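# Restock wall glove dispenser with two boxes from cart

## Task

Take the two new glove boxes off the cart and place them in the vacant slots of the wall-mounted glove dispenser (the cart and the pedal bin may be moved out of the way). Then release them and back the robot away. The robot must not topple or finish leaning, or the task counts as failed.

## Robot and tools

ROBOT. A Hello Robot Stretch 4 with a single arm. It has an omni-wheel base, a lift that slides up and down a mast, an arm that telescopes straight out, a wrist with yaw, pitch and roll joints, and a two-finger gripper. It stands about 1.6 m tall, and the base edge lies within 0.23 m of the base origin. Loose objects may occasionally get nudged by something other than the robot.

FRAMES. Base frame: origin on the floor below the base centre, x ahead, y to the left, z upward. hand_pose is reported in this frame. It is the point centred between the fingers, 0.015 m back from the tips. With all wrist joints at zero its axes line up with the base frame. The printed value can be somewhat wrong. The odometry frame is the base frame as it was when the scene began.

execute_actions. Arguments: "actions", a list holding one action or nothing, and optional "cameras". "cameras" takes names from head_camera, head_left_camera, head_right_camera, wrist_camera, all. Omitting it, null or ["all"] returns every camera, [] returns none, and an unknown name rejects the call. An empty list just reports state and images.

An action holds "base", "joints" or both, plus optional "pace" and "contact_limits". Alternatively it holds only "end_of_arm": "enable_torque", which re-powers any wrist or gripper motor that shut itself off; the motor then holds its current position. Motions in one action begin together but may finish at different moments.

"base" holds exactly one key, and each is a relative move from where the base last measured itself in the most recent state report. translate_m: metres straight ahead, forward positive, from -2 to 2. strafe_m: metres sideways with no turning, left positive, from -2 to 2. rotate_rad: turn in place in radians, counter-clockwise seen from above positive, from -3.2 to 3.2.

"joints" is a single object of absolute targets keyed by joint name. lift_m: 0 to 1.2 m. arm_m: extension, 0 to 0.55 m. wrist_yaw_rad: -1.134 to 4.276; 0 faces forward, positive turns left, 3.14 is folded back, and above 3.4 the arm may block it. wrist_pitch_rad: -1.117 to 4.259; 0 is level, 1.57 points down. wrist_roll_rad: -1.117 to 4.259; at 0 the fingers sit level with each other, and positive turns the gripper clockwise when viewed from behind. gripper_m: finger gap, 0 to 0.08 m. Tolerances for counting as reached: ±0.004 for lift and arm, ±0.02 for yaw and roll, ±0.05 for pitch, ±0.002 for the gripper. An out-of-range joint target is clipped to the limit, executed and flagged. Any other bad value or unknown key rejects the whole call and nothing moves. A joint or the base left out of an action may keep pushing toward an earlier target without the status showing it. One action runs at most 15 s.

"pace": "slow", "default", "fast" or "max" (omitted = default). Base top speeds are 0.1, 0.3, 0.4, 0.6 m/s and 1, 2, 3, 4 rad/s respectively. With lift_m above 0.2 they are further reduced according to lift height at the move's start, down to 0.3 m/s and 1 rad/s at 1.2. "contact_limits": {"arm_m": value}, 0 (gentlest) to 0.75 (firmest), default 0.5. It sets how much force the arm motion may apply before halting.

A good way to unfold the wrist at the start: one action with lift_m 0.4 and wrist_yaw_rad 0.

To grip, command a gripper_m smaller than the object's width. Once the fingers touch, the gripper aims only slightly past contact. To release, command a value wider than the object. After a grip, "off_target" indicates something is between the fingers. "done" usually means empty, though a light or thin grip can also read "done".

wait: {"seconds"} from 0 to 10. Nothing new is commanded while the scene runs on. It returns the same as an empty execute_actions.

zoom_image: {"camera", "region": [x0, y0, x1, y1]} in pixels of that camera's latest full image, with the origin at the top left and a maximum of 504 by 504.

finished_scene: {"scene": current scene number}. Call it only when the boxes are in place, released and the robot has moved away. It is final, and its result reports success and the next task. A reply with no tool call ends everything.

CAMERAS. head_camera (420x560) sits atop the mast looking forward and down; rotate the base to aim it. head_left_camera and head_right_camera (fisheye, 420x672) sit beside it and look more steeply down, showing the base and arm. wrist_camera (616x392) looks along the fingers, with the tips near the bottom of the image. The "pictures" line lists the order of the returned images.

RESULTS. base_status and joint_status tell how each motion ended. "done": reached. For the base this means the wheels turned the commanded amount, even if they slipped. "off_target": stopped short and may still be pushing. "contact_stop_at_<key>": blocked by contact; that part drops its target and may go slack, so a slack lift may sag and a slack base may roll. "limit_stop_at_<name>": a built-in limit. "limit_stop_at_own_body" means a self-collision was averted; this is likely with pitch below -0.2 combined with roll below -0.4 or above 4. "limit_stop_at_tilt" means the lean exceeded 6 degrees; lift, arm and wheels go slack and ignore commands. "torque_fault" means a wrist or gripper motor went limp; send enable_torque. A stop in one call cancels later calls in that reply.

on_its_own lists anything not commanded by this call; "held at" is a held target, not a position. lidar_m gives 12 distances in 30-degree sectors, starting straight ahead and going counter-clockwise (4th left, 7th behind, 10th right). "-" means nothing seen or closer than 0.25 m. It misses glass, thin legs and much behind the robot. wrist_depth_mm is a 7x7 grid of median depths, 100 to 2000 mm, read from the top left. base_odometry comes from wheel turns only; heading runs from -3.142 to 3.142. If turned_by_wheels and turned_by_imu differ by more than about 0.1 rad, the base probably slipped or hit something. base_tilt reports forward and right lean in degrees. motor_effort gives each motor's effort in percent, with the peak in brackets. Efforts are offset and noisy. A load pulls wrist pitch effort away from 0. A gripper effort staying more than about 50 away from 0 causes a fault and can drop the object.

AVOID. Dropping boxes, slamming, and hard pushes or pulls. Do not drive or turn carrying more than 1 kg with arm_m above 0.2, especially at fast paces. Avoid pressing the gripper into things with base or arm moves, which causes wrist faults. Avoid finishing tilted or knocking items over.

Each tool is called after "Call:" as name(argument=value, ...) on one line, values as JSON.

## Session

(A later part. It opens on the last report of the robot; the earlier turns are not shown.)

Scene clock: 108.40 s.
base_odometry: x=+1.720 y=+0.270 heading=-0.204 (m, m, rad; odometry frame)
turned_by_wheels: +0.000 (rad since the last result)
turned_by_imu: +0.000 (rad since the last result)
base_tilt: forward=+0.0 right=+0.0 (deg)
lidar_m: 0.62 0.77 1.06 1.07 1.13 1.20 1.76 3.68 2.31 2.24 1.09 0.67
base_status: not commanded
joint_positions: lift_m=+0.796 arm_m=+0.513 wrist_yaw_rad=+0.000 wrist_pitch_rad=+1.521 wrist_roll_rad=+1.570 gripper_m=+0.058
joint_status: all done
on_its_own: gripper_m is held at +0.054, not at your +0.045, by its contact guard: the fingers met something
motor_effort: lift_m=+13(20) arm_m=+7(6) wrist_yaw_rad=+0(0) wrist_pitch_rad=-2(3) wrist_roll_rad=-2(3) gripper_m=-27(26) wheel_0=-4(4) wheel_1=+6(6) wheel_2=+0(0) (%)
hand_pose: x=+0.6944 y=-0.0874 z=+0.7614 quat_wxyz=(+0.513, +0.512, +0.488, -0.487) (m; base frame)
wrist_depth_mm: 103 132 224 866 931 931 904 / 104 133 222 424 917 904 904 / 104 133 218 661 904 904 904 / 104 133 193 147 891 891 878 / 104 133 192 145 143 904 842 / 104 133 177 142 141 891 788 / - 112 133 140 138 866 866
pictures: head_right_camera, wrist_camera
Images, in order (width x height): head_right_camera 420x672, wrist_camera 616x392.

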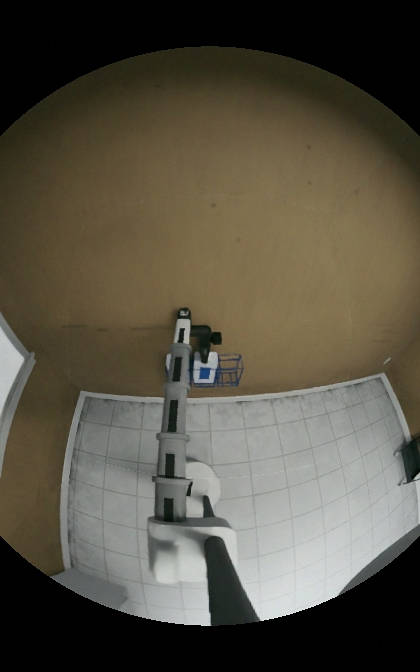

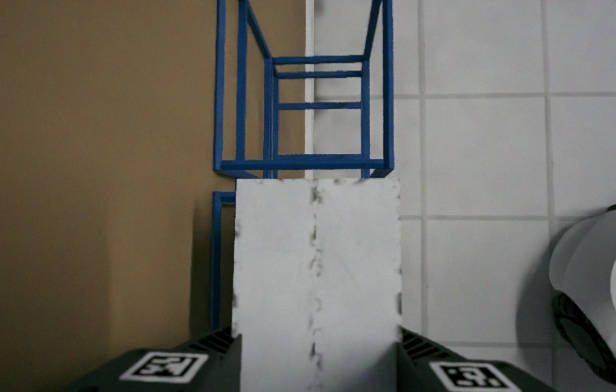

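Call:
execute_actions(actions=[{"joints":{"gripper_m":0.066},"pace":"slow"}], cameras=[])

Call:
execute_actions(actions=[{"joints":{"lift_m":0.86}}], cameras=[])

Call:
execute_actions(actions=[{"joints":{"arm_m":0.05,"gripper_m":0},"base":{"strafe_m":0.025}}], cameras=[])

Call:
execute_actions(actions=[{"joints":{"lift_m":0.385,"wrist_pitch_rad":0,"wrist_roll_rad":0}}])

Scene clock: 135.00 s.
base_odometry: x=+1.720 y=+0.270 heading=-0.204 (m, m, rad; odometry frame)
turned_by_wheels: +0.000 (rad since the last result)
turned_by_imu: +0.000 (rad since the last result)
base_tilt: forward=+0.1 right=+0.1 (deg)
lidar_m: 0.64 0.75 1.02 1.07 1.15 1.23 1.75 3.66 2.29 2.24 1.13 0.67
base_status: not commanded
joint_positions: lift_m=+0.795 arm_m=+0.513 wrist_yaw_rad=+0.000 wrist_pitch_rad=+1.521 wrist_roll_rad=+1.570 gripper_m=+0.066
joint_status: all done
motor_effort: lift_m=+17(17) arm_m=+7(7) wrist_yaw_rad=-1(0) wrist_pitch_rad=-2(3) wrist_roll_rad=-3(1) gripper_m=+1(23) wheel_0=-4(4) wheel_1=+6(6) wheel_2=+0(0) (%)
hand_pose: x=+0.6944 y=-0.0874 z=+0.7611 quat_wxyz=(+0.513, +0.512, +0.487, -0.487) (m; base frame)
wrist_depth_mm: 104 133 221 878 931 904 891 / 104 134 220 424 931 917 917 / 104 134 216 668 917 917 878 / 105 134 195 142 283 891 891 / 104 134 178 140 139 878 831 / 104 134 178 138 137 904 788 / - 110 136 135 133 866 854
pictures: none
No camera images: the call's "cameras" was empty. Leave "cameras" out to get every camera's image.

Scene clock: 136.20 s.
base_odometry: x=+1.720 y=+0.270 heading=-0.204 (m, m, rad; odometry frame)
turned_by_wheels: +0.000 (rad since the last result)
turned_by_imu: +0.000 (rad since the last result)
base_tilt: forward=+0.0 right=+0.0 (deg)
lidar_m: 0.63 0.74 1.05 1.07 1.14 1.24 1.77 3.67 2.32 2.23 1.11 0.69
base_status: not commanded
joint_positions: lift_m=+0.860 arm_m=+0.513 wrist_yaw_rad=+0.000 wrist_pitch_rad=+1.521 wrist_roll_rad=+1.570 gripper_m=+0.066
joint_status: all done
motor_effort: lift_m=+23(23) arm_m=+6(7) wrist_yaw_rad=-2(1) wrist_pitch_rad=-1(2) wrist_roll_rad=-1(2) gripper_m=+1(1) wheel_0=-4(4) wheel_1=+6(6) wheel_2=+0(0) (%)
hand_pose: x=+0.6944 y=-0.0874 z=+0.8256 quat_wxyz=(+0.513, +0.512, +0.487, -0.487) (m; base frame)
wrist_depth_mm: 104 133 236 683 991 991 976 / 104 134 236 917 991 991 960 / 105 134 237 488 960 976 946 / 105 134 236 208 960 960 946 / 105 134 236 203 976 946 809 / 105 134 214 200 960 946 788 / - 111 140 196 154 931 904
pictures: none
No camera images: the call's "cameras" was empty. Leave "cameras" out to get every camera's image.

Scene clock: 138.63 s.
base_odometry: x=+1.725 y=+0.295 heading=-0.204 (m, m, rad; odometry frame)
turned_by_wheels: +0.000 (rad since the last result)
turned_by_imu: +0.000 (rad since the last result)
base_tilt: forward=-0.1 right=+0.0 (deg)
lidar_m: 0.63 0.76 1.02 1.05 1.10 1.21 1.62 3.66 2.34 2.27 1.11 0.65
base_status: done
joint_positions: lift_m=+0.860 arm_m=+0.051 wrist_yaw_rad=+0.000 wrist_pitch_rad=+1.520 wrist_roll_rad=+1.570 gripper_m=+0.000
joint_status: all done
motor_effort: lift_m=+23(23) arm_m=-6(8) wrist_yaw_rad=+0(1) wrist_pitch_rad=-1(2) wrist_roll_rad=-2(0) gripper_m=-1(7) wheel_0=+0(10) wheel_1=+2(12) wheel_2=+0(1) (%)
hand_pose: x=+0.2327 y=-0.0874 z=+0.8256 quat_wxyz=(+0.513, +0.512, +0.487, -0.487) (m; base frame)
wrist_depth_mm: 661 960 1042 1025 1025 976 976 / 676 960 1025 1008 991 976 976 / 683 960 1025 1008 976 976 960 / 676 946 1025 1008 960 946 946 / 676 946 1025 1008 759 750 559 / 668 960 991 976 741 741 931 / 668 931 991 126 750 732 917
pictures: none
No camera images: the call's "cameras" was empty. Leave "cameras" out to get every camera's image.

Scene clock: 141.50 s.
base_odometry: x=+1.725 y=+0.295 heading=-0.204 (m, m, rad; odometry frame)
turned_by_wheels: +0.000 (rad since the last result)
turned_by_imu: +0.000 (rad since the last result)
base_tilt: forward=+0.1 right=+0.0 (deg)
lidar_m: 0.63 0.76 1.04 1.03 1.10 1.23 1.67 3.65 2.34 2.26 1.09 0.68
base_status: not commanded
joint_positions: lift_m=+0.385 arm_m=+0.051 wrist_yaw_rad=+0.000 wrist_pitch_rad=+0.004 wrist_roll_rad=+0.000 gripper_m=+0.000
joint_status: all done
motor_effort: lift_m=+18(23) arm_m=-6(6) wrist_yaw_rad=-1(0) wrist_pitch_rad=-11(18) wrist_roll_rad=-3(9) gripper_m=-1(1) wheel_0=+0(0) wheel_1=+2(2) wheel_2=+0(0) (%)
hand_pose: x=+0.4346 y=-0.0875 z=+0.5626 quat_wxyz=(+1.000, +0.000, +0.002, +0.000) (m; base frame)
wrist_depth_mm: 488 488 488 492 492 492 492 / 484 488 492 484 387 492 492 / 488 480 399 384 384 480 488 / 480 480 394 382 382 480 477 / 480 394 392 377 382 477 477 / 477 392 389 462 430 477 473 / 477 473 473 125 418 477 477
pictures: head_camera, head_left_camera, head_right_camera, wrist_camera
Images, in order (width x height): head_camera 420x560, head_left_camera 420x672, head_right_camera 420x672, wrist_camera 616x392.

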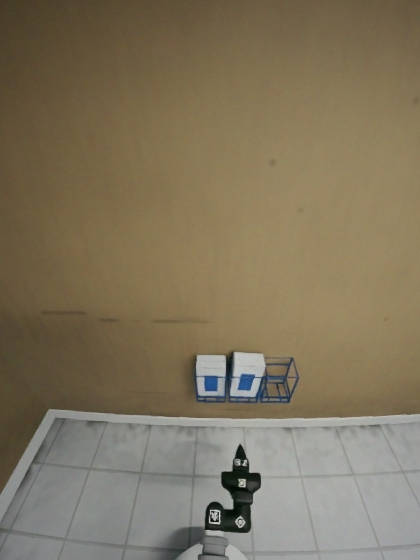

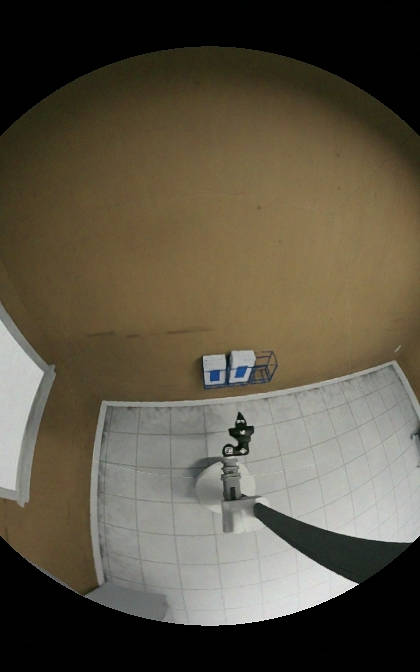

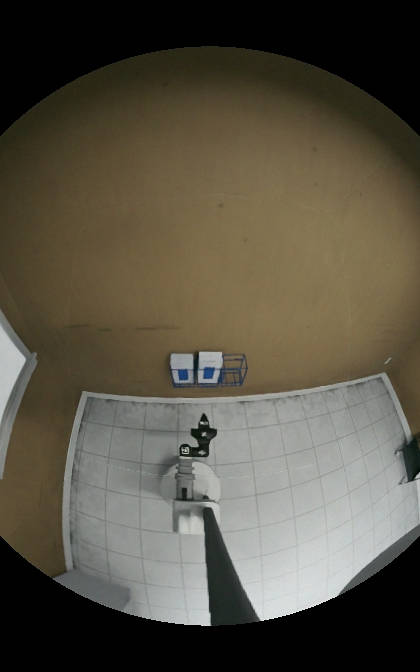

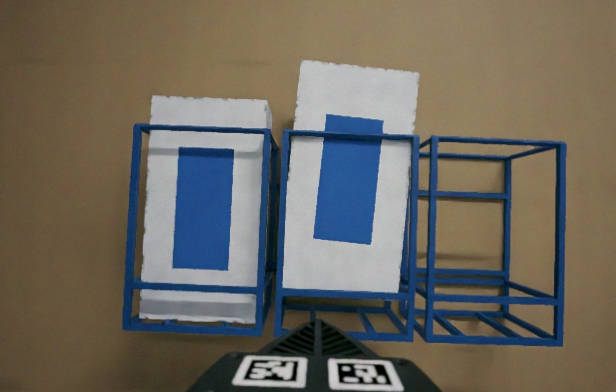

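Same case.

Call:
execute_actions(actions=[{"joints":{"arm_m":0.27}}], cameras=[])

Call:
execute_actions(actions=[{"joints":{"arm_m":0.309},"pace":"slow"}], cameras=["wrist_camera"])

Call:
execute_actions(actions=[{"joints":{"lift_m":0.392},"base":{"strafe_m":-0.032},"pace":"slow"}], cameras=["wrist_camera"])

Call:
execute_actions(actions=[{"joints":{"arm_m":0.15},"pace":"slow"}], cameras=["wrist_camera"])

Scene clock: 157.23 s.
base_odometry: x=+1.725 y=+0.295 heading=-0.204 (m, m, rad; odometry frame)
turned_by_wheels: +0.000 (rad since the last result)
turned_by_imu: +0.000 (rad since the last result)
base_tilt: forward=+0.0 right=-0.1 (deg)
lidar_m: 0.64 0.76 1.05 1.03 1.11 1.18 1.68 3.66 2.33 2.26 1.10 0.68
base_status: not commanded
joint_positions: lift_m=+0.385 arm_m=+0.269 wrist_yaw_rad=+0.000 wrist_pitch_rad=+0.003 wrist_roll_rad=+0.000 gripper_m=+0.000
joint_status: all done
motor_effort: lift_m=+18(18) arm_m=+7(7) wrist_yaw_rad=+0(1) wrist_pitch_rad=-10(11) wrist_roll_rad=-3(2) gripper_m=-1(1) wheel_0=+0(0) wheel_1=+2(2) wheel_2=+0(0) (%)
hand_pose: x=+0.6523 y=-0.0874 z=+0.5627 quat_wxyz=(+1.000, +0.000, +0.002, +0.000) (m; base frame)
wrist_depth_mm: 177 178 179 164 166 168 266 / 177 177 163 164 166 168 263 / 176 176 163 163 165 168 264 / 174 176 163 164 166 168 210 / 173 174 163 163 166 168 210 / 173 173 162 163 166 167 206 / 172 172 151 125 165 168 162
pictures: none
No camera images: the call's "cameras" was empty. Leave "cameras" out to get every camera's image.

Scene clock: 158.77 s.
base_odometry: x=+1.725 y=+0.295 heading=-0.204 (m, m, rad; odometry frame)
turned_by_wheels: +0.000 (rad since the last result)
turned_by_imu: +0.000 (rad since the last result)
base_tilt: forward=+0.0 right=+0.1 (deg)
lidar_m: 0.62 0.78 1.04 1.04 1.09 1.22 1.64 3.65 2.36 2.26 1.09 0.66
base_status: not commanded
joint_positions: lift_m=+0.385 arm_m=+0.306 wrist_yaw_rad=-0.007 wrist_pitch_rad=+0.002 wrist_roll_rad=+0.000 gripper_m=+0.000
joint_status: all done
on_its_own: wrist_yaw_rad is at rest, and its effort (+19) is outside its rest range (-13 to +13)
motor_effort: lift_m=+18(18) arm_m=+17(17) wrist_yaw_rad=+19(19) wrist_pitch_rad=-6(10) wrist_roll_rad=-3(3) gripper_m=-1(1) wheel_0=+4(4) wheel_1=+2(2) wheel_2=-5(5) (%)
hand_pose: x=+0.6890 y=-0.0888 z=+0.5630 quat_wxyz=(+1.000, +0.000, +0.001, -0.003) (m; base frame)
wrist_depth_mm: 140 141 156 155 156 156 156 / 139 139 155 155 155 155 229 / 139 139 154 154 155 155 229 / 138 138 154 154 154 154 227 / 137 137 153 153 154 154 225 / 136 136 153 154 153 154 224 / 135 136 115 125 153 153 221
pictures: wrist_camera
Images, in order (width x height): wrist_camera 616x392.

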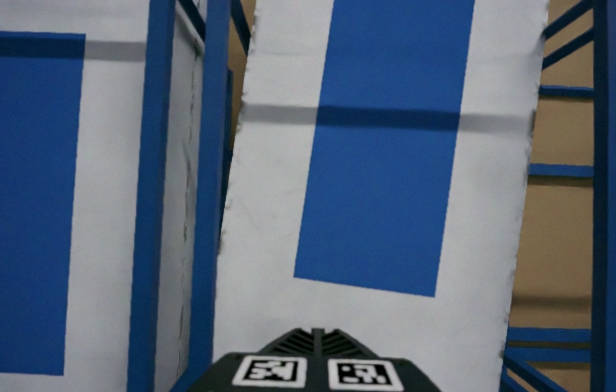

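Scene clock: 160.10 s.
base_odometry: x=+1.718 y=+0.264 heading=-0.202 (m, m, rad; odometry frame)
turned_by_wheels: +0.002 (rad since the last result)
turned_by_imu: +0.003 (rad since the last result)
base_tilt: forward=+0.0 right=+0.0 (deg)
lidar_m: 0.64 0.78 1.03 1.06 1.15 1.23 1.81 3.68 2.31 2.20 1.08 0.69
base_status: done
joint_positions: lift_m=+0.392 arm_m=+0.306 wrist_yaw_rad=+0.005 wrist_pitch_rad=+0.008 wrist_roll_rad=+0.000 gripper_m=+0.000
joint_status: all done
on_its_own: wrist_yaw_rad is at rest, and its effort (-17) is outside its rest range (-13 to +13); wrist_pitch_rad is at rest, and its effort (-24) is outside its rest range (-23 to +23)
motor_effort: lift_m=+25(26) arm_m=+16(17) wrist_yaw_rad=-17(18) wrist_pitch_rad=-24(25) wrist_roll_rad=-2(3) gripper_m=-2(2) wheel_0=+24(25) wheel_1=+4(4) wheel_2=-4(6) (%)
hand_pose: x=+0.6902 y=-0.0863 z=+0.5681 quat_wxyz=(+1.000, +0.000, +0.004, +0.003) (m; base frame)
wrist_depth_mm: 142 124 155 154 154 154 158 / 141 140 154 154 154 154 224 / 140 124 154 154 154 154 222 / 139 142 153 153 154 153 217 / 139 144 153 153 153 153 121 / 138 144 153 153 153 153 119 / 137 138 152 125 153 153 118
pictures: wrist_camera
Images, in order (width x height): wrist_camera 616x392.

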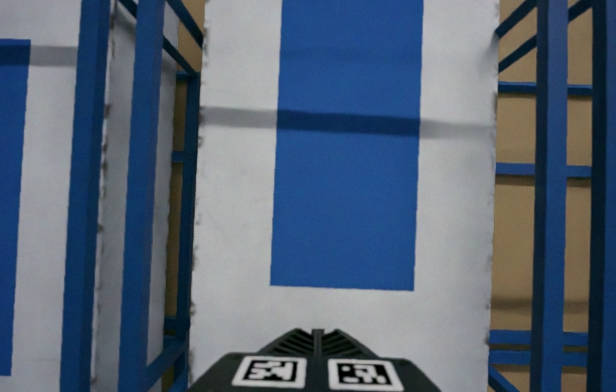

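Scene clock: 162.97 s.
base_odometry: x=+1.719 y=+0.263 heading=-0.204 (m, m, rad; odometry frame)
turned_by_wheels: -0.001 (rad since the last result)
turned_by_imu: -0.002 (rad since the last result)
base_tilt: forward=+0.0 right=+0.0 (deg)
lidar_m: 0.62 0.77 1.05 1.07 1.11 1.25 1.79 3.67 2.30 2.23 1.09 0.68
base_status: not commanded
joint_positions: lift_m=+0.392 arm_m=+0.151 wrist_yaw_rad=+0.000 wrist_pitch_rad=+0.003 wrist_roll_rad=+0.000 gripper_m=+0.000
joint_status: all done
motor_effort: lift_m=+23(25) arm_m=-7(16) wrist_yaw_rad=-2(16) wrist_pitch_rad=-10(25) wrist_roll_rad=-2(4) gripper_m=-2(1) wheel_0=+4(24) wheel_1=+5(5) wheel_2=-3(4) (%)
hand_pose: x=+0.5348 y=-0.0874 z=+0.5693 quat_wxyz=(+1.000, +0.000, +0.002, +0.000) (m; base frame)
wrist_depth_mm: 389 389 389 387 389 389 389 / 387 297 329 314 389 387 387 / 298 296 294 310 309 387 382 / 296 296 294 310 309 382 384 / 293 293 306 309 307 382 379 / 291 291 294 307 306 377 382 / 290 289 268 125 306 373 377
pictures: wrist_camera
Images, in order (width x height): wrist_camera 616x392.

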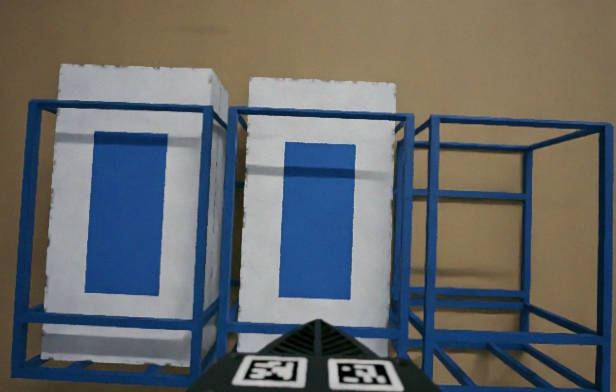

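Call:
execute_actions(actions=[{"joints":{"arm_m":0.1,"lift_m":1.05,"wrist_pitch_rad":1.52,"wrist_roll_rad":1.57,"gripper_m":0.08},"base":{"translate_m":-0.25}}], cameras=[])

Call:
execute_actions(actions=[{"base":{"rotate_rad":-1.59}}], cameras=[])

Call:
execute_actions(actions=[{"base":{"translate_m":1.6},"joints":{"arm_m":0.3}}])

Scene clock: 174.03 s.
base_odometry: x=+1.474 y=+0.314 heading=-0.204 (m, m, rad; odometry frame)
turned_by_wheels: +0.000 (rad since the last result)
turned_by_imu: +0.000 (rad since the last result)
base_tilt: forward=+0.0 right=+0.0 (deg)
lidar_m: 0.88 1.00 1.09 1.06 1.15 1.01 1.81 3.39 2.75 2.21 1.45 0.94
base_status: done
joint_positions: lift_m=+1.050 arm_m=+0.101 wrist_yaw_rad=+0.000 wrist_pitch_rad=+1.520 wrist_roll_rad=+1.570 gripper_m=+0.080
joint_status: all done
motor_effort: lift_m=+23(25) arm_m=-6(7) wrist_yaw_rad=+1(1) wrist_pitch_rad=+0(7) wrist_roll_rad=-1(5) gripper_m=+2(6) wheel_0=-3(7) wheel_1=-3(10) wheel_2=+1(10) (%)
hand_pose: x=+0.2828 y=-0.0874 z=+1.0156 quat_wxyz=(+0.513, +0.512, +0.487, -0.487) (m; base frame)
wrist_depth_mm: 931 1281 1255 1205 1182 1182 1138 / 917 1255 1255 1229 1205 1160 1138 / 946 1229 1255 1205 1205 1160 1138 / 931 1255 1229 1205 1182 1160 1138 / 917 1229 1229 1205 960 917 1118 / 931 1205 1205 1182 931 904 1098 / 931 109 150 1160 1160 128 1118
pictures: none
No camera images: the call's "cameras" was empty. Leave "cameras" out to get every camera's image.

Scene clock: 176.40 s.
base_odometry: x=+1.474 y=+0.314 heading=-1.793 (m, m, rad; odometry frame)
turned_by_wheels: -1.589 (rad since the last result)
turned_by_imu: -1.557 (rad since the last result)
base_tilt: forward=+0.0 right=+0.2 (deg)
lidar_m: 2.20 1.49 0.94 0.88 1.02 1.13 1.08 1.12 1.00 1.61 3.39 2.75
base_status: done
joint_positions: lift_m=+1.050 arm_m=+0.101 wrist_yaw_rad=+0.000 wrist_pitch_rad=+1.520 wrist_roll_rad=+1.570 gripper_m=+0.080
joint_status: not commanded
motor_effort: lift_m=+22(23) arm_m=-6(6) wrist_yaw_rad=-2(1) wrist_pitch_rad=+0(0) wrist_roll_rad=+0(2) gripper_m=+1(1) wheel_0=+1(7) wheel_1=+4(9) wheel_2=+2(5) (%)
hand_pose: x=+0.2828 y=-0.0874 z=+1.0157 quat_wxyz=(+0.513, +0.512, +0.487, -0.487) (m; base frame)
wrist_depth_mm: 1281 1255 1281 1205 1182 1182 1182 / 1308 1255 1229 1205 1182 1182 1138 / 1308 1229 1182 1229 1205 1160 1138 / 1281 1229 1205 1205 1182 1138 1098 / 1255 1255 1255 1182 960 917 1098 / 1255 1229 1205 1205 946 931 1118 / 1205 109 151 1160 1160 129 1098
pictures: none
No camera images: the call's "cameras" was empty. Leave "cameras" out to get every camera's image.

Scene clock: 183.20 s.
base_odometry: x=+1.121 y=-1.247 heading=-1.793 (m, m, rad; odometry frame)
turned_by_wheels: +0.000 (rad since the last result)
turned_by_imu: +0.000 (rad since the last result)
base_tilt: forward=+0.0 right=+0.0 (deg)
lidar_m: 0.64 1.06 1.13 1.03 1.12 1.47 2.70 2.21 2.85 3.22 1.55 0.65
base_status: done
joint_positions: lift_m=+1.050 arm_m=+0.299 wrist_yaw_rad=+0.000 wrist_pitch_rad=+1.520 wrist_roll_rad=+1.570 gripper_m=+0.080
joint_status: all done
motor_effort: lift_m=+22(22) arm_m=+6(8) wrist_yaw_rad=+0(0) wrist_pitch_rad=+0(1) wrist_roll_rad=-1(0) gripper_m=+1(0) wheel_0=+3(6) wheel_1=+4(9) wheel_2=-1(10) (%)
hand_pose: x=+0.4806 y=-0.0874 z=+1.0157 quat_wxyz=(+0.513, +0.512, +0.487, -0.487) (m; base frame)
wrist_depth_mm: 554 530 544 1205 1229 1182 1160 / 549 544 539 1205 1182 1160 1160 / 549 535 530 1205 1182 1160 1118 / 539 530 788 1182 1160 1138 1138 / 480 525 788 1205 1182 917 904 / 488 517 569 1182 1160 917 917 / 707 109 150 1182 1138 128 1098
pictures: head_camera, head_left_camera, head_right_camera, wrist_camera
Images, in order (width x height): head_camera 420x560, head_left_camera 420x672, head_right_camera 420x672, wrist_camera 616x392.

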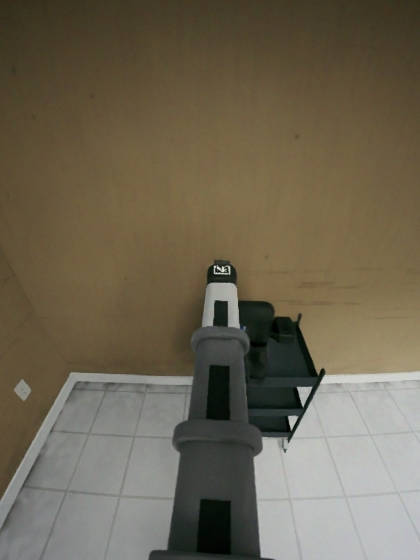

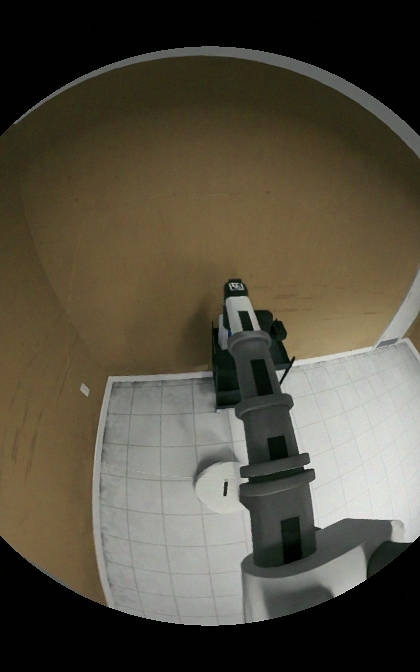

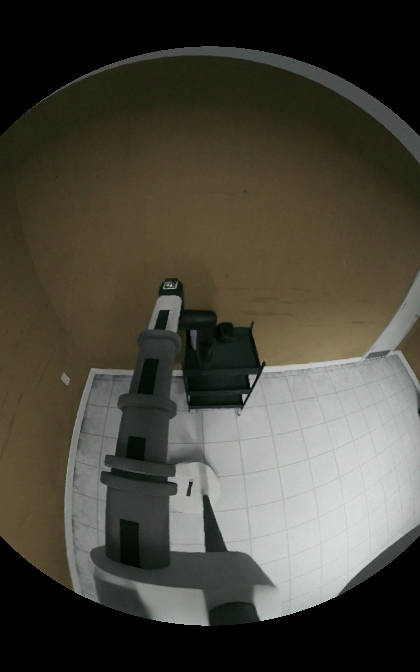

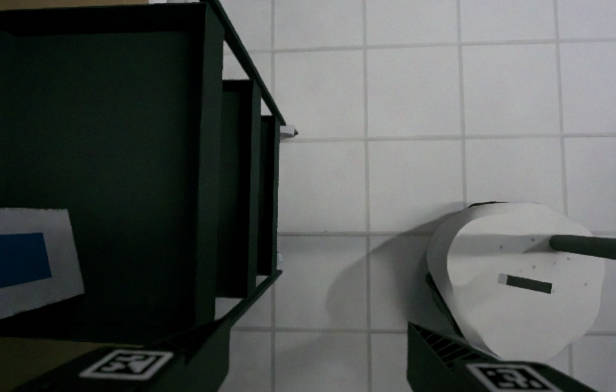

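Call:
execute_actions(actions=[{"base":{"translate_m":0.22},"joints":{"arm_m":0.45}}], cameras=["wrist_camera"])

Scene clock: 188.67 s.
base_odometry: x=+1.073 y=-1.461 heading=-1.792 (m, m, rad; odometry frame)
turned_by_wheels: +0.000 (rad since the last result)
turned_by_imu: +0.000 (rad since the last result)
base_tilt: forward=+0.0 right=-0.1 (deg)
lidar_m: 0.40 0.83 1.13 1.05 1.11 1.49 2.93 2.42 3.14 3.25 0.58 0.44
base_status: done
joint_positions: lift_m=+1.050 arm_m=+0.449 wrist_yaw_rad=+0.000 wrist_pitch_rad=+1.520 wrist_roll_rad=+1.570 gripper_m=+0.080
joint_status: all done
motor_effort: lift_m=+22(22) arm_m=+7(6) wrist_yaw_rad=+0(1) wrist_pitch_rad=-1(1) wrist_roll_rad=-1(1) gripper_m=+2(1) wheel_0=+1(8) wheel_1=+5(8) wheel_2=-2(10) (%)
hand_pose: x=+0.6306 y=-0.0874 z=+1.0157 quat_wxyz=(+0.513, +0.512, +0.487, -0.487) (m; base frame)
wrist_depth_mm: 273 394 574 508 504 473 1182 / 273 394 574 517 504 500 1160 / 272 394 574 512 508 500 1160 / 270 394 530 508 504 496 1118 / 272 394 517 268 500 492 931 / 268 387 452 265 492 488 904 / 268 109 151 262 455 128 917
pictures: wrist_camera
Images, in order (width x height): wrist_camera 616x392.

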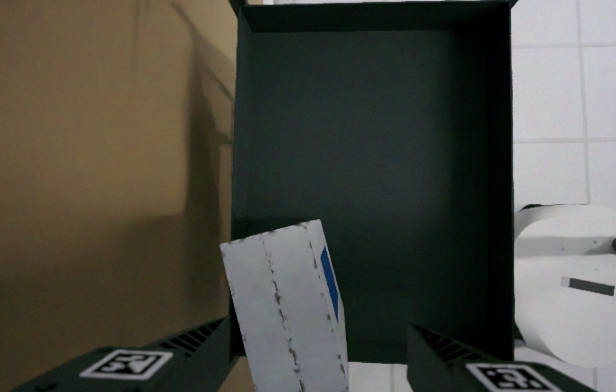

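Call:
execute_actions(actions=[{"base":{"strafe_m":0.023},"joints":{"arm_m":0.473,"wrist_roll_rad":1.34,"lift_m":0.99}}], cameras=["wrist_camera"])

Scene clock: 195.57 s.
base_odometry: x=+1.095 y=-1.466 heading=-1.792 (m, m, rad; odometry frame)
turned_by_wheels: +0.000 (rad since the last result)
turned_by_imu: +0.000 (rad since the last result)
base_tilt: forward=+0.0 right=+0.1 (deg)
lidar_m: 0.39 0.85 1.10 1.04 1.07 1.45 2.91 2.44 3.14 3.25 0.61 0.42
base_status: done
joint_positions: lift_m=+0.990 arm_m=+0.472 wrist_yaw_rad=+0.000 wrist_pitch_rad=+1.520 wrist_roll_rad=+1.340 gripper_m=+0.080
joint_status: all done
motor_effort: lift_m=+18(20) arm_m=+7(7) wrist_yaw_rad=-1(0) wrist_pitch_rad=-1(1) wrist_roll_rad=-3(5) gripper_m=+2(1) wheel_0=+0(10) wheel_1=+1(12) wheel_2=-1(1) (%)
hand_pose: x=+0.6535 y=-0.0874 z=+0.9560 quat_wxyz=(+0.568, +0.450, +0.540, -0.428) (m; base frame)
wrist_depth_mm: 203 273 430 462 452 445 430 / 208 290 466 462 449 439 436 / 216 306 512 452 445 436 430 / 227 325 521 209 445 436 427 / 237 343 500 206 433 427 418 / 248 368 445 204 433 424 413 / 255 109 150 203 200 128 831
pictures: wrist_camera
Images, in order (width x height): wrist_camera 616x392.

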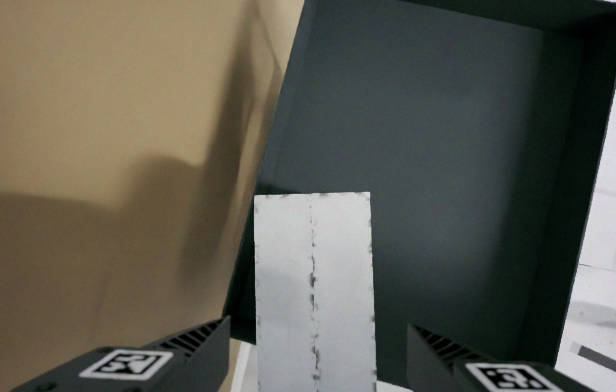

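Call:
execute_actions(actions=[{"joints":{"arm_m":0.478,"wrist_roll_rad":1.32,"lift_m":0.965}}], cameras=[])

Call:
execute_actions(actions=[{"joints":{"lift_m":0.927},"pace":"slow"}], cameras=["wrist_camera"])

Call:
execute_actions(actions=[{"joints":{"gripper_m":0.045}}], cameras=[])

Call:
execute_actions(actions=[{"joints":{"lift_m":1.05}}], cameras=["wrist_camera"])

Scene clock: 203.90 s.
base_odometry: x=+1.095 y=-1.466 heading=-1.792 (m, m, rad; odometry frame)
turned_by_wheels: +0.000 (rad since the last result)
turned_by_imu: +0.000 (rad since the last result)
base_tilt: forward=+0.0 right=+0.1 (deg)
lidar_m: 0.39 0.83 1.08 1.04 1.10 1.47 2.93 2.47 3.13 3.25 0.59 0.41
base_status: not commanded
joint_positions: lift_m=+0.965 arm_m=+0.477 wrist_yaw_rad=+0.000 wrist_pitch_rad=+1.520 wrist_roll_rad=+1.320 gripper_m=+0.080
joint_status: all done
motor_effort: lift_m=+18(18) arm_m=+7(6) wrist_yaw_rad=-1(0) wrist_pitch_rad=-1(1) wrist_roll_rad=-2(7) gripper_m=+1(1) wheel_0=+1(1) wheel_1=+2(2) wheel_2=+0(0) (%)
hand_pose: x=+0.6585 y=-0.0874 z=+0.9310 quat_wxyz=(+0.572, +0.445, +0.544, -0.423) (m; base frame)
wrist_depth_mm: 195 260 407 436 430 421 413 / 200 277 445 436 424 418 407 / 209 296 488 424 421 415 407 / 220 315 500 183 413 410 402 / 231 336 484 181 410 407 399 / 242 362 424 179 404 399 382 / 249 109 151 177 175 128 377
pictures: none
No camera images: the call's "cameras" was empty. Leave "cameras" out to get every camera's image.

Scene clock: 205.07 s.
base_odometry: x=+1.095 y=-1.466 heading=-1.792 (m, m, rad; odometry frame)
turned_by_wheels: +0.000 (rad since the last result)
turned_by_imu: +0.000 (rad since the last result)
base_tilt: forward=+0.0 right=+0.1 (deg)
lidar_m: 0.39 0.85 1.11 1.03 1.07 1.47 2.93 2.47 3.09 3.26 0.61 0.42
base_status: not commanded
joint_positions: lift_m=+0.927 arm_m=+0.477 wrist_yaw_rad=+0.000 wrist_pitch_rad=+1.520 wrist_roll_rad=+1.320 gripper_m=+0.080
joint_status: all done
motor_effort: lift_m=+18(18) arm_m=+7(7) wrist_yaw_rad=+0(1) wrist_pitch_rad=-1(1) wrist_roll_rad=-3(3) gripper_m=+2(0) wheel_0=+1(0) wheel_1=+2(1) wheel_2=+0(0) (%)
hand_pose: x=+0.6585 y=-0.0874 z=+0.8930 quat_wxyz=(+0.572, +0.445, +0.544, -0.423) (m; base frame)
wrist_depth_mm: 195 262 404 397 387 382 377 / 200 278 442 394 389 379 375 / 209 296 469 387 382 377 370 / 220 315 469 145 375 370 368 / 230 334 469 143 142 366 364 / 241 362 368 142 141 364 357 / 249 109 141 140 138 128 342
pictures: wrist_camera
Images, in order (width x height): wrist_camera 616x392.

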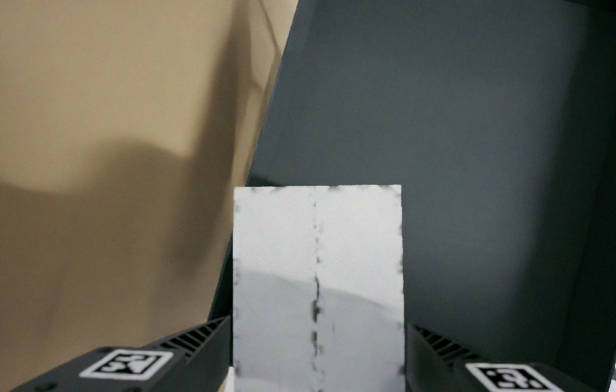

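Scene clock: 206.03 s.
base_odometry: x=+1.095 y=-1.466 heading=-1.792 (m, m, rad; odometry frame)
turned_by_wheels: +0.000 (rad since the last result)
turned_by_imu: +0.000 (rad since the last result)
base_tilt: forward=+0.1 right=+0.1 (deg)
lidar_m: 0.39 0.85 1.10 1.03 1.08 1.45 2.94 2.45 3.16 3.26 0.58 0.42
base_status: not commanded
joint_positions: lift_m=+0.927 arm_m=+0.477 wrist_yaw_rad=+0.000 wrist_pitch_rad=+1.521 wrist_roll_rad=+1.320 gripper_m=+0.062
joint_status: gripper_m off_target (ended at +0.062, target +0.045)
on_its_own: gripper_m is held at +0.057, not at your +0.045, by its contact guard: the fingers met something
motor_effort: lift_m=+18(18) arm_m=+6(6) wrist_yaw_rad=+1(0) wrist_pitch_rad=-2(3) wrist_roll_rad=-2(3) gripper_m=-32(35) wheel_0=+1(1) wheel_1=+1(1) wheel_2=+0(0) (%)
hand_pose: x=+0.6584 y=-0.0874 z=+0.8930 quat_wxyz=(+0.572, +0.444, +0.544, -0.423) (m; base frame)
wrist_depth_mm: 196 262 402 397 389 387 379 / 201 276 445 394 389 377 377 / 211 294 473 387 382 379 370 / 220 315 436 145 377 373 366 / 230 338 445 143 142 370 364 / 242 364 317 141 140 366 362 / 256 112 135 140 138 362 345
pictures: none
No camera images: the call's "cameras" was empty. Leave "cameras" out to get every camera's image.

Scene clock: 207.60 s.
base_odometry: x=+1.095 y=-1.466 heading=-1.792 (m, m, rad; odometry frame)
turned_by_wheels: +0.000 (rad since the last result)
turned_by_imu: +0.000 (rad since the last result)
base_tilt: forward=+0.0 right=+0.0 (deg)
lidar_m: 0.39 0.81 1.12 1.03 1.07 1.47 2.90 2.43 3.15 3.26 0.58 0.42
base_status: not commanded
joint_positions: lift_m=+1.050 arm_m=+0.477 wrist_yaw_rad=+0.000 wrist_pitch_rad=+1.521 wrist_roll_rad=+1.320 gripper_m=+0.062
joint_status: all done
on_its_own: gripper_m is held at +0.057, not at your +0.045, by its contact guard: the fingers met something
motor_effort: lift_m=+25(25) arm_m=+7(6) wrist_yaw_rad=-1(1) wrist_pitch_rad=-3(2) wrist_roll_rad=-3(2) gripper_m=-32(32) wheel_0=+1(1) wheel_1=+1(2) wheel_2=+0(0) (%)
hand_pose: x=+0.6584 y=-0.0874 z=+1.0155 quat_wxyz=(+0.572, +0.444, +0.544, -0.423) (m; base frame)
wrist_depth_mm: 196 263 410 609 512 488 1160 / 202 277 449 517 508 504 488 / 211 296 496 512 508 496 488 / 220 317 462 146 500 488 820 / 231 336 459 144 142 484 1118 / 241 362 484 142 141 484 904 / 256 112 135 140 138 424 904
pictures: wrist_camera
Images, in order (width x height): wrist_camera 616x392.

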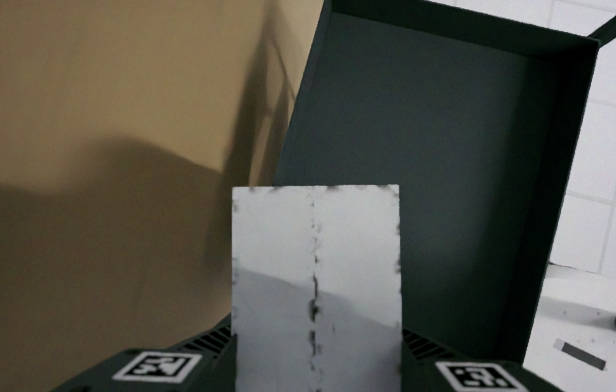

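Call:
execute_actions(actions=[{"base":{"translate_m":-1.67},"joints":{"arm_m":0.2,"wrist_roll_rad":1.57}}], cameras=[])

Call:
execute_actions(actions=[{"base":{"rotate_rad":1.588},"pace":"slow"}], cameras=[])

Call:
execute_actions(actions=[{"base":{"translate_m":0.227},"joints":{"arm_m":0.46}}])

Scene clock: 221.30 s.
base_odometry: x=+1.463 y=+0.163 heading=-1.793 (m, m, rad; odometry frame)
turned_by_wheels: +0.000 (rad since the last result)
turned_by_imu: +0.000 (rad since the last result)
base_tilt: forward=+0.1 right=+0.1 (deg)
lidar_m: 0.33 1.48 1.03 0.86 0.91 1.27 1.22 1.28 1.06 2.12 3.40 0.33
base_status: done
joint_positions: lift_m=+1.050 arm_m=+0.201 wrist_yaw_rad=+0.000 wrist_pitch_rad=+1.520 wrist_roll_rad=+1.570 gripper_m=+0.062
joint_status: all done
on_its_own: gripper_m is held at +0.057, not at your +0.045, by its contact guard: the fingers met something
motor_effort: lift_m=+24(25) arm_m=-6(7) wrist_yaw_rad=-1(1) wrist_pitch_rad=-2(2) wrist_roll_rad=-1(4) gripper_m=-34(33) wheel_0=-1(7) wheel_1=-4(11) wheel_2=+0(11) (%)
hand_pose: x=+0.3827 y=-0.0874 z=+1.0155 quat_wxyz=(+0.513, +0.512, +0.487, -0.487) (m; base frame)
wrist_depth_mm: 1336 1255 1255 1205 1182 1160 1160 / 1281 1255 1229 1205 1182 1182 1138 / 1281 1229 1205 1229 1182 1160 1138 / 1255 1205 1205 145 1160 1160 1138 / 1281 1229 1229 143 142 917 904 / 1255 1229 1205 142 140 931 1098 / 1255 111 135 140 138 917 1098
pictures: none
No camera images: the call's "cameras" was empty. Leave "cameras" out to get every camera's image.

Scene clock: 224.17 s.
base_odometry: x=+1.463 y=+0.163 heading=-0.206 (m, m, rad; odometry frame)
turned_by_wheels: +1.587 (rad since the last result)
turned_by_imu: +1.554 (rad since the last result)
base_tilt: forward=+0.0 right=+0.2 (deg)
lidar_m: 0.31 0.91 1.28 1.22 1.30 1.09 2.41 3.40 2.62 2.05 1.41 0.34
base_status: done
joint_positions: lift_m=+1.050 arm_m=+0.201 wrist_yaw_rad=+0.000 wrist_pitch_rad=+1.520 wrist_roll_rad=+1.570 gripper_m=+0.062
joint_status: not commanded
on_its_own: gripper_m is held at +0.057, not at your +0.045, by its contact guard: the fingers met something
motor_effort: lift_m=+24(24) arm_m=-7(7) wrist_yaw_rad=-1(2) wrist_pitch_rad=-2(2) wrist_roll_rad=-2(1) gripper_m=-32(33) wheel_0=-3(7) wheel_1=-5(7) wheel_2=-4(7) (%)
hand_pose: x=+0.3828 y=-0.0874 z=+1.0155 quat_wxyz=(+0.513, +0.512, +0.487, -0.487) (m; base frame)
wrist_depth_mm: 778 1138 1229 1229 1182 1182 1160 / 778 1138 1255 1205 1182 1182 1118 / 788 1138 1229 1182 1182 1160 1138 / 759 1138 1205 146 1138 1138 1138 / 707 1118 1205 144 142 946 904 / 707 1098 1205 142 140 917 1078 / 683 112 135 140 138 917 1098
pictures: none
No camera images: the call's "cameras" was empty. Leave "cameras" out to get every camera's image.

Scene clock: 226.37 s.
base_odometry: x=+1.685 y=+0.116 heading=-0.205 (m, m, rad; odometry frame)
turned_by_wheels: +0.001 (rad since the last result)
turned_by_imu: +0.000 (rad since the last result)
base_tilt: forward=+0.0 right=+0.1 (deg)
lidar_m: 0.58 0.63 1.07 1.22 1.30 1.30 2.48 3.58 2.14 2.08 1.10 0.77
base_status: done
joint_positions: lift_m=+1.050 arm_m=+0.459 wrist_yaw_rad=+0.000 wrist_pitch_rad=+1.520 wrist_roll_rad=+1.570 gripper_m=+0.062
joint_status: all done
on_its_own: gripper_m is held at +0.057, not at your +0.045, by its contact guard: the fingers met something
motor_effort: lift_m=+24(24) arm_m=+7(7) wrist_yaw_rad=-2(2) wrist_pitch_rad=-1(5) wrist_roll_rad=+0(1) gripper_m=-33(32) wheel_0=+1(8) wheel_1=+5(8) wheel_2=+1(9) (%)
hand_pose: x=+0.6406 y=-0.0874 z=+1.0155 quat_wxyz=(+0.513, +0.512, +0.487, -0.487) (m; base frame)
wrist_depth_mm: 170 245 436 1205 1205 1138 1160 / 171 247 433 1205 1205 1160 1138 / 171 247 439 1182 1182 1182 1138 / 171 246 359 145 1160 1138 1138 / 171 246 329 143 142 1160 917 / 170 245 325 142 141 1118 904 / 170 112 135 141 138 1138 1098
pictures: head_camera, head_left_camera, head_right_camera, wrist_camera
Images, in order (width x height): head_camera 420x560, head_left_camera 420x672, head_right_camera 420x672, wrist_camera 616x392.

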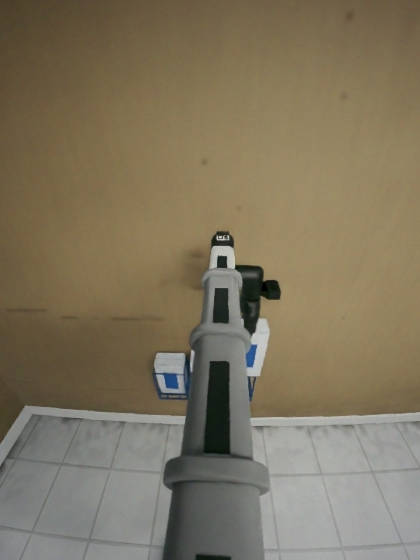

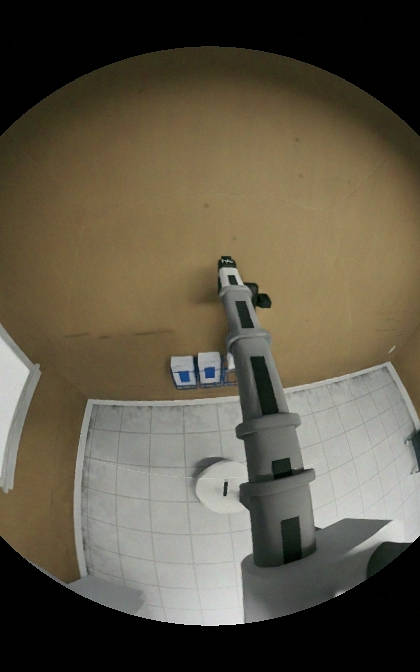

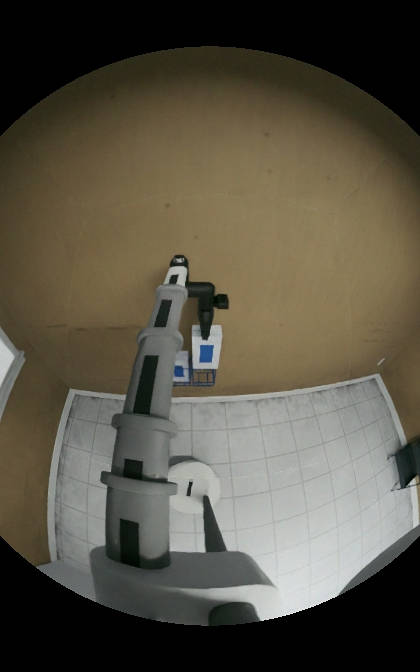

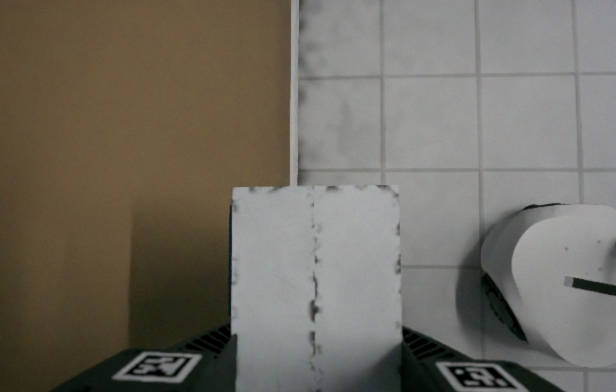

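Call:
execute_actions(actions=[{"joints":{"arm_m":0.51,"lift_m":0.99},"pace":"slow"}], cameras=["head_right_camera","wrist_camera"])

Call:
zoom_image(camera="head_right_camera", region=[160,310,250,400])

Scene clock: 234.17 s.
base_odometry: x=+1.685 y=+0.116 heading=-0.205 (m, m, rad; odometry frame)
turned_by_wheels: +0.000 (rad since the last result)
turned_by_imu: +0.000 (rad since the last result)
base_tilt: forward=+0.0 right=+0.0 (deg)
lidar_m: 0.63 0.67 1.04 1.24 1.29 1.31 2.42 3.59 2.16 2.08 1.11 0.80
base_status: not commanded
joint_positions: lift_m=+0.990 arm_m=+0.509 wrist_yaw_rad=+0.000 wrist_pitch_rad=+1.520 wrist_roll_rad=+1.570 gripper_m=+0.062
joint_status: all done
on_its_own: gripper_m is held at +0.057, not at your +0.045, by its contact guard: the fingers met something
motor_effort: lift_m=+20(24) arm_m=+7(7) wrist_yaw_rad=-2(2) wrist_pitch_rad=-1(1) wrist_roll_rad=-1(2) gripper_m=-33(32) wheel_0=+1(1) wheel_1=+5(5) wheel_2=+1(1) (%)
hand_pose: x=+0.6905 y=-0.0874 z=+0.9559 quat_wxyz=(+0.513, +0.512, +0.487, -0.487) (m; base frame)
wrist_depth_mm: 112 155 273 1060 1138 1118 1098 / 113 154 274 1060 1138 1118 1098 / 113 156 274 1060 1138 1098 1060 / 113 155 227 146 1098 1098 1078 / 113 156 207 143 142 1078 854 / 113 156 208 142 141 1098 854 / 112 111 135 140 138 1078 1042
pictures: head_right_camera, wrist_camera
Images, in order (width x height): head_right_camera 420x672, wrist_camera 616x392.

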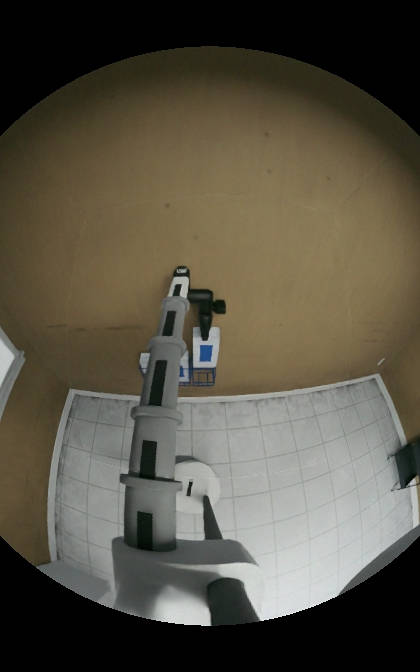

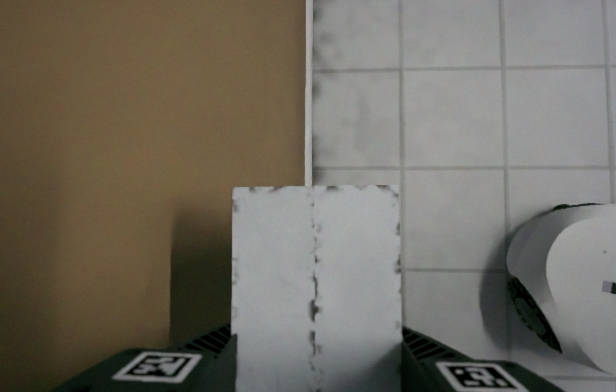

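Region (160, 310, 250, 400) of head_right_camera's 420x672 image, scaled by 5.600, with more detail than that image has.

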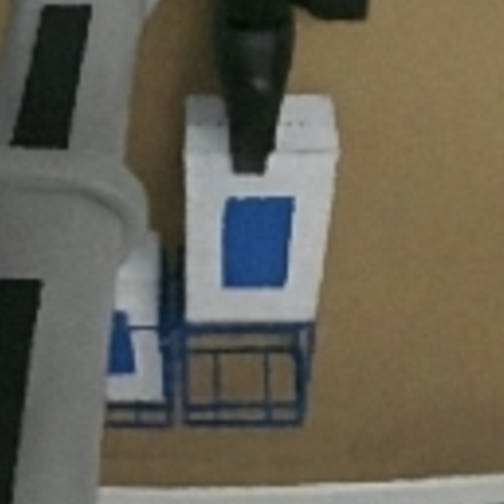

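Call:
execute_actions(actions=[{"joints":{"arm_m":0.522},"base":{"strafe_m":0.006},"pace":"slow"}], cameras=[])

Call:
execute_actions(actions=[{"joints":{"lift_m":0.94},"pace":"slow"}], cameras=["head_right_camera"])

Call:
zoom_image(camera="head_right_camera", region=[160,310,250,400])

Scene clock: 240.13 s.
base_odometry: x=+1.686 y=+0.122 heading=-0.205 (m, m, rad; odometry frame)
turned_by_wheels: +0.000 (rad since the last result)
turned_by_imu: +0.000 (rad since the last result)
base_tilt: forward=+0.0 right=+0.1 (deg)
lidar_m: 0.63 0.68 1.04 1.21 1.30 1.29 2.41 3.62 2.15 2.09 1.09 0.80
base_status: done
joint_positions: lift_m=+0.990 arm_m=+0.521 wrist_yaw_rad=+0.000 wrist_pitch_rad=+1.520 wrist_roll_rad=+1.570 gripper_m=+0.062
joint_status: all done
on_its_own: gripper_m is held at +0.057, not at your +0.045, by its contact guard: the fingers met something
motor_effort: lift_m=+20(20) arm_m=+7(6) wrist_yaw_rad=-2(1) wrist_pitch_rad=-1(1) wrist_roll_rad=+0(3) gripper_m=-32(32) wheel_0=-3(7) wheel_1=+5(11) wheel_2=+0(2) (%)
hand_pose: x=+0.7025 y=-0.0874 z=+0.9559 quat_wxyz=(+0.513, +0.512, +0.487, -0.487) (m; base frame)
wrist_depth_mm: 103 133 235 976 1118 1098 1098 / 104 133 236 991 1138 1118 1098 / 104 133 236 991 1098 1078 1078 / 104 134 194 146 1098 1098 1060 / 104 134 178 144 142 1078 842 / 104 134 178 142 141 1078 842 / - 112 135 140 138 1060 1060
pictures: none
No camera images: the call's "cameras" was empty. Leave "cameras" out to get every camera's image.

Scene clock: 241.43 s.
base_odometry: x=+1.686 y=+0.122 heading=-0.205 (m, m, rad; odometry frame)
turned_by_wheels: +0.000 (rad since the last result)
turned_by_imu: +0.000 (rad since the last result)
base_tilt: forward=-0.1 right=+0.1 (deg)
lidar_m: 0.62 0.66 1.00 1.19 1.29 1.28 2.42 3.61 2.17 2.09 1.08 0.79
base_status: not commanded
joint_positions: lift_m=+0.940 arm_m=+0.521 wrist_yaw_rad=+0.000 wrist_pitch_rad=+1.520 wrist_roll_rad=+1.570 gripper_m=+0.062
joint_status: all done
on_its_own: gripper_m is held at +0.057, not at your +0.045, by its contact guard: the fingers met something
motor_effort: lift_m=+20(20) arm_m=+7(7) wrist_yaw_rad=-1(1) wrist_pitch_rad=-1(1) wrist_roll_rad=-1(0) gripper_m=-32(32) wheel_0=-3(3) wheel_1=+4(5) wheel_2=+0(0) (%)
hand_pose: x=+0.7025 y=-0.0874 z=+0.9059 quat_wxyz=(+0.513, +0.512, +0.487, -0.487) (m; base frame)
wrist_depth_mm: 104 133 235 976 1078 1078 1060 / 104 133 236 991 1098 1060 1025 / 104 133 236 1008 1078 1042 1008 / 104 134 194 146 1042 1042 1025 / 104 134 178 143 141 1042 820 / 104 134 178 141 140 1025 820 / - 112 135 140 138 1025 1008
pictures: head_right_camera
Images, in order (width x height): head_right_camera 420x672.

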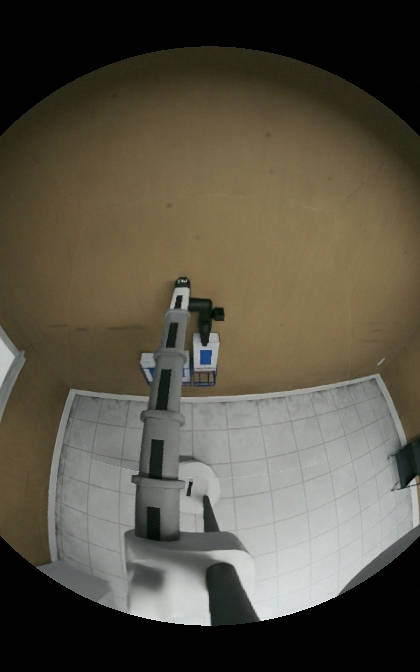

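Region (160, 310, 250, 400) of head_right_camera's 420x672 image, scaled by 5.600, with more detail than that image has.

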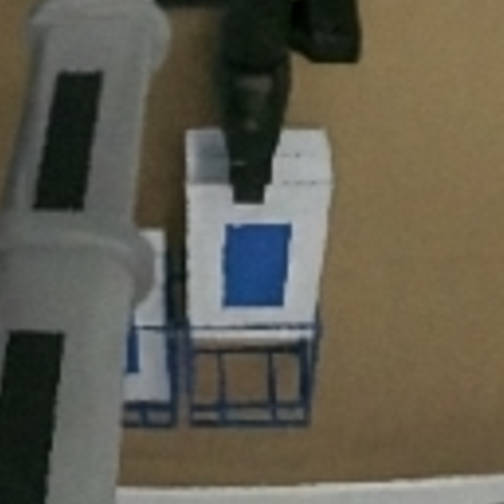

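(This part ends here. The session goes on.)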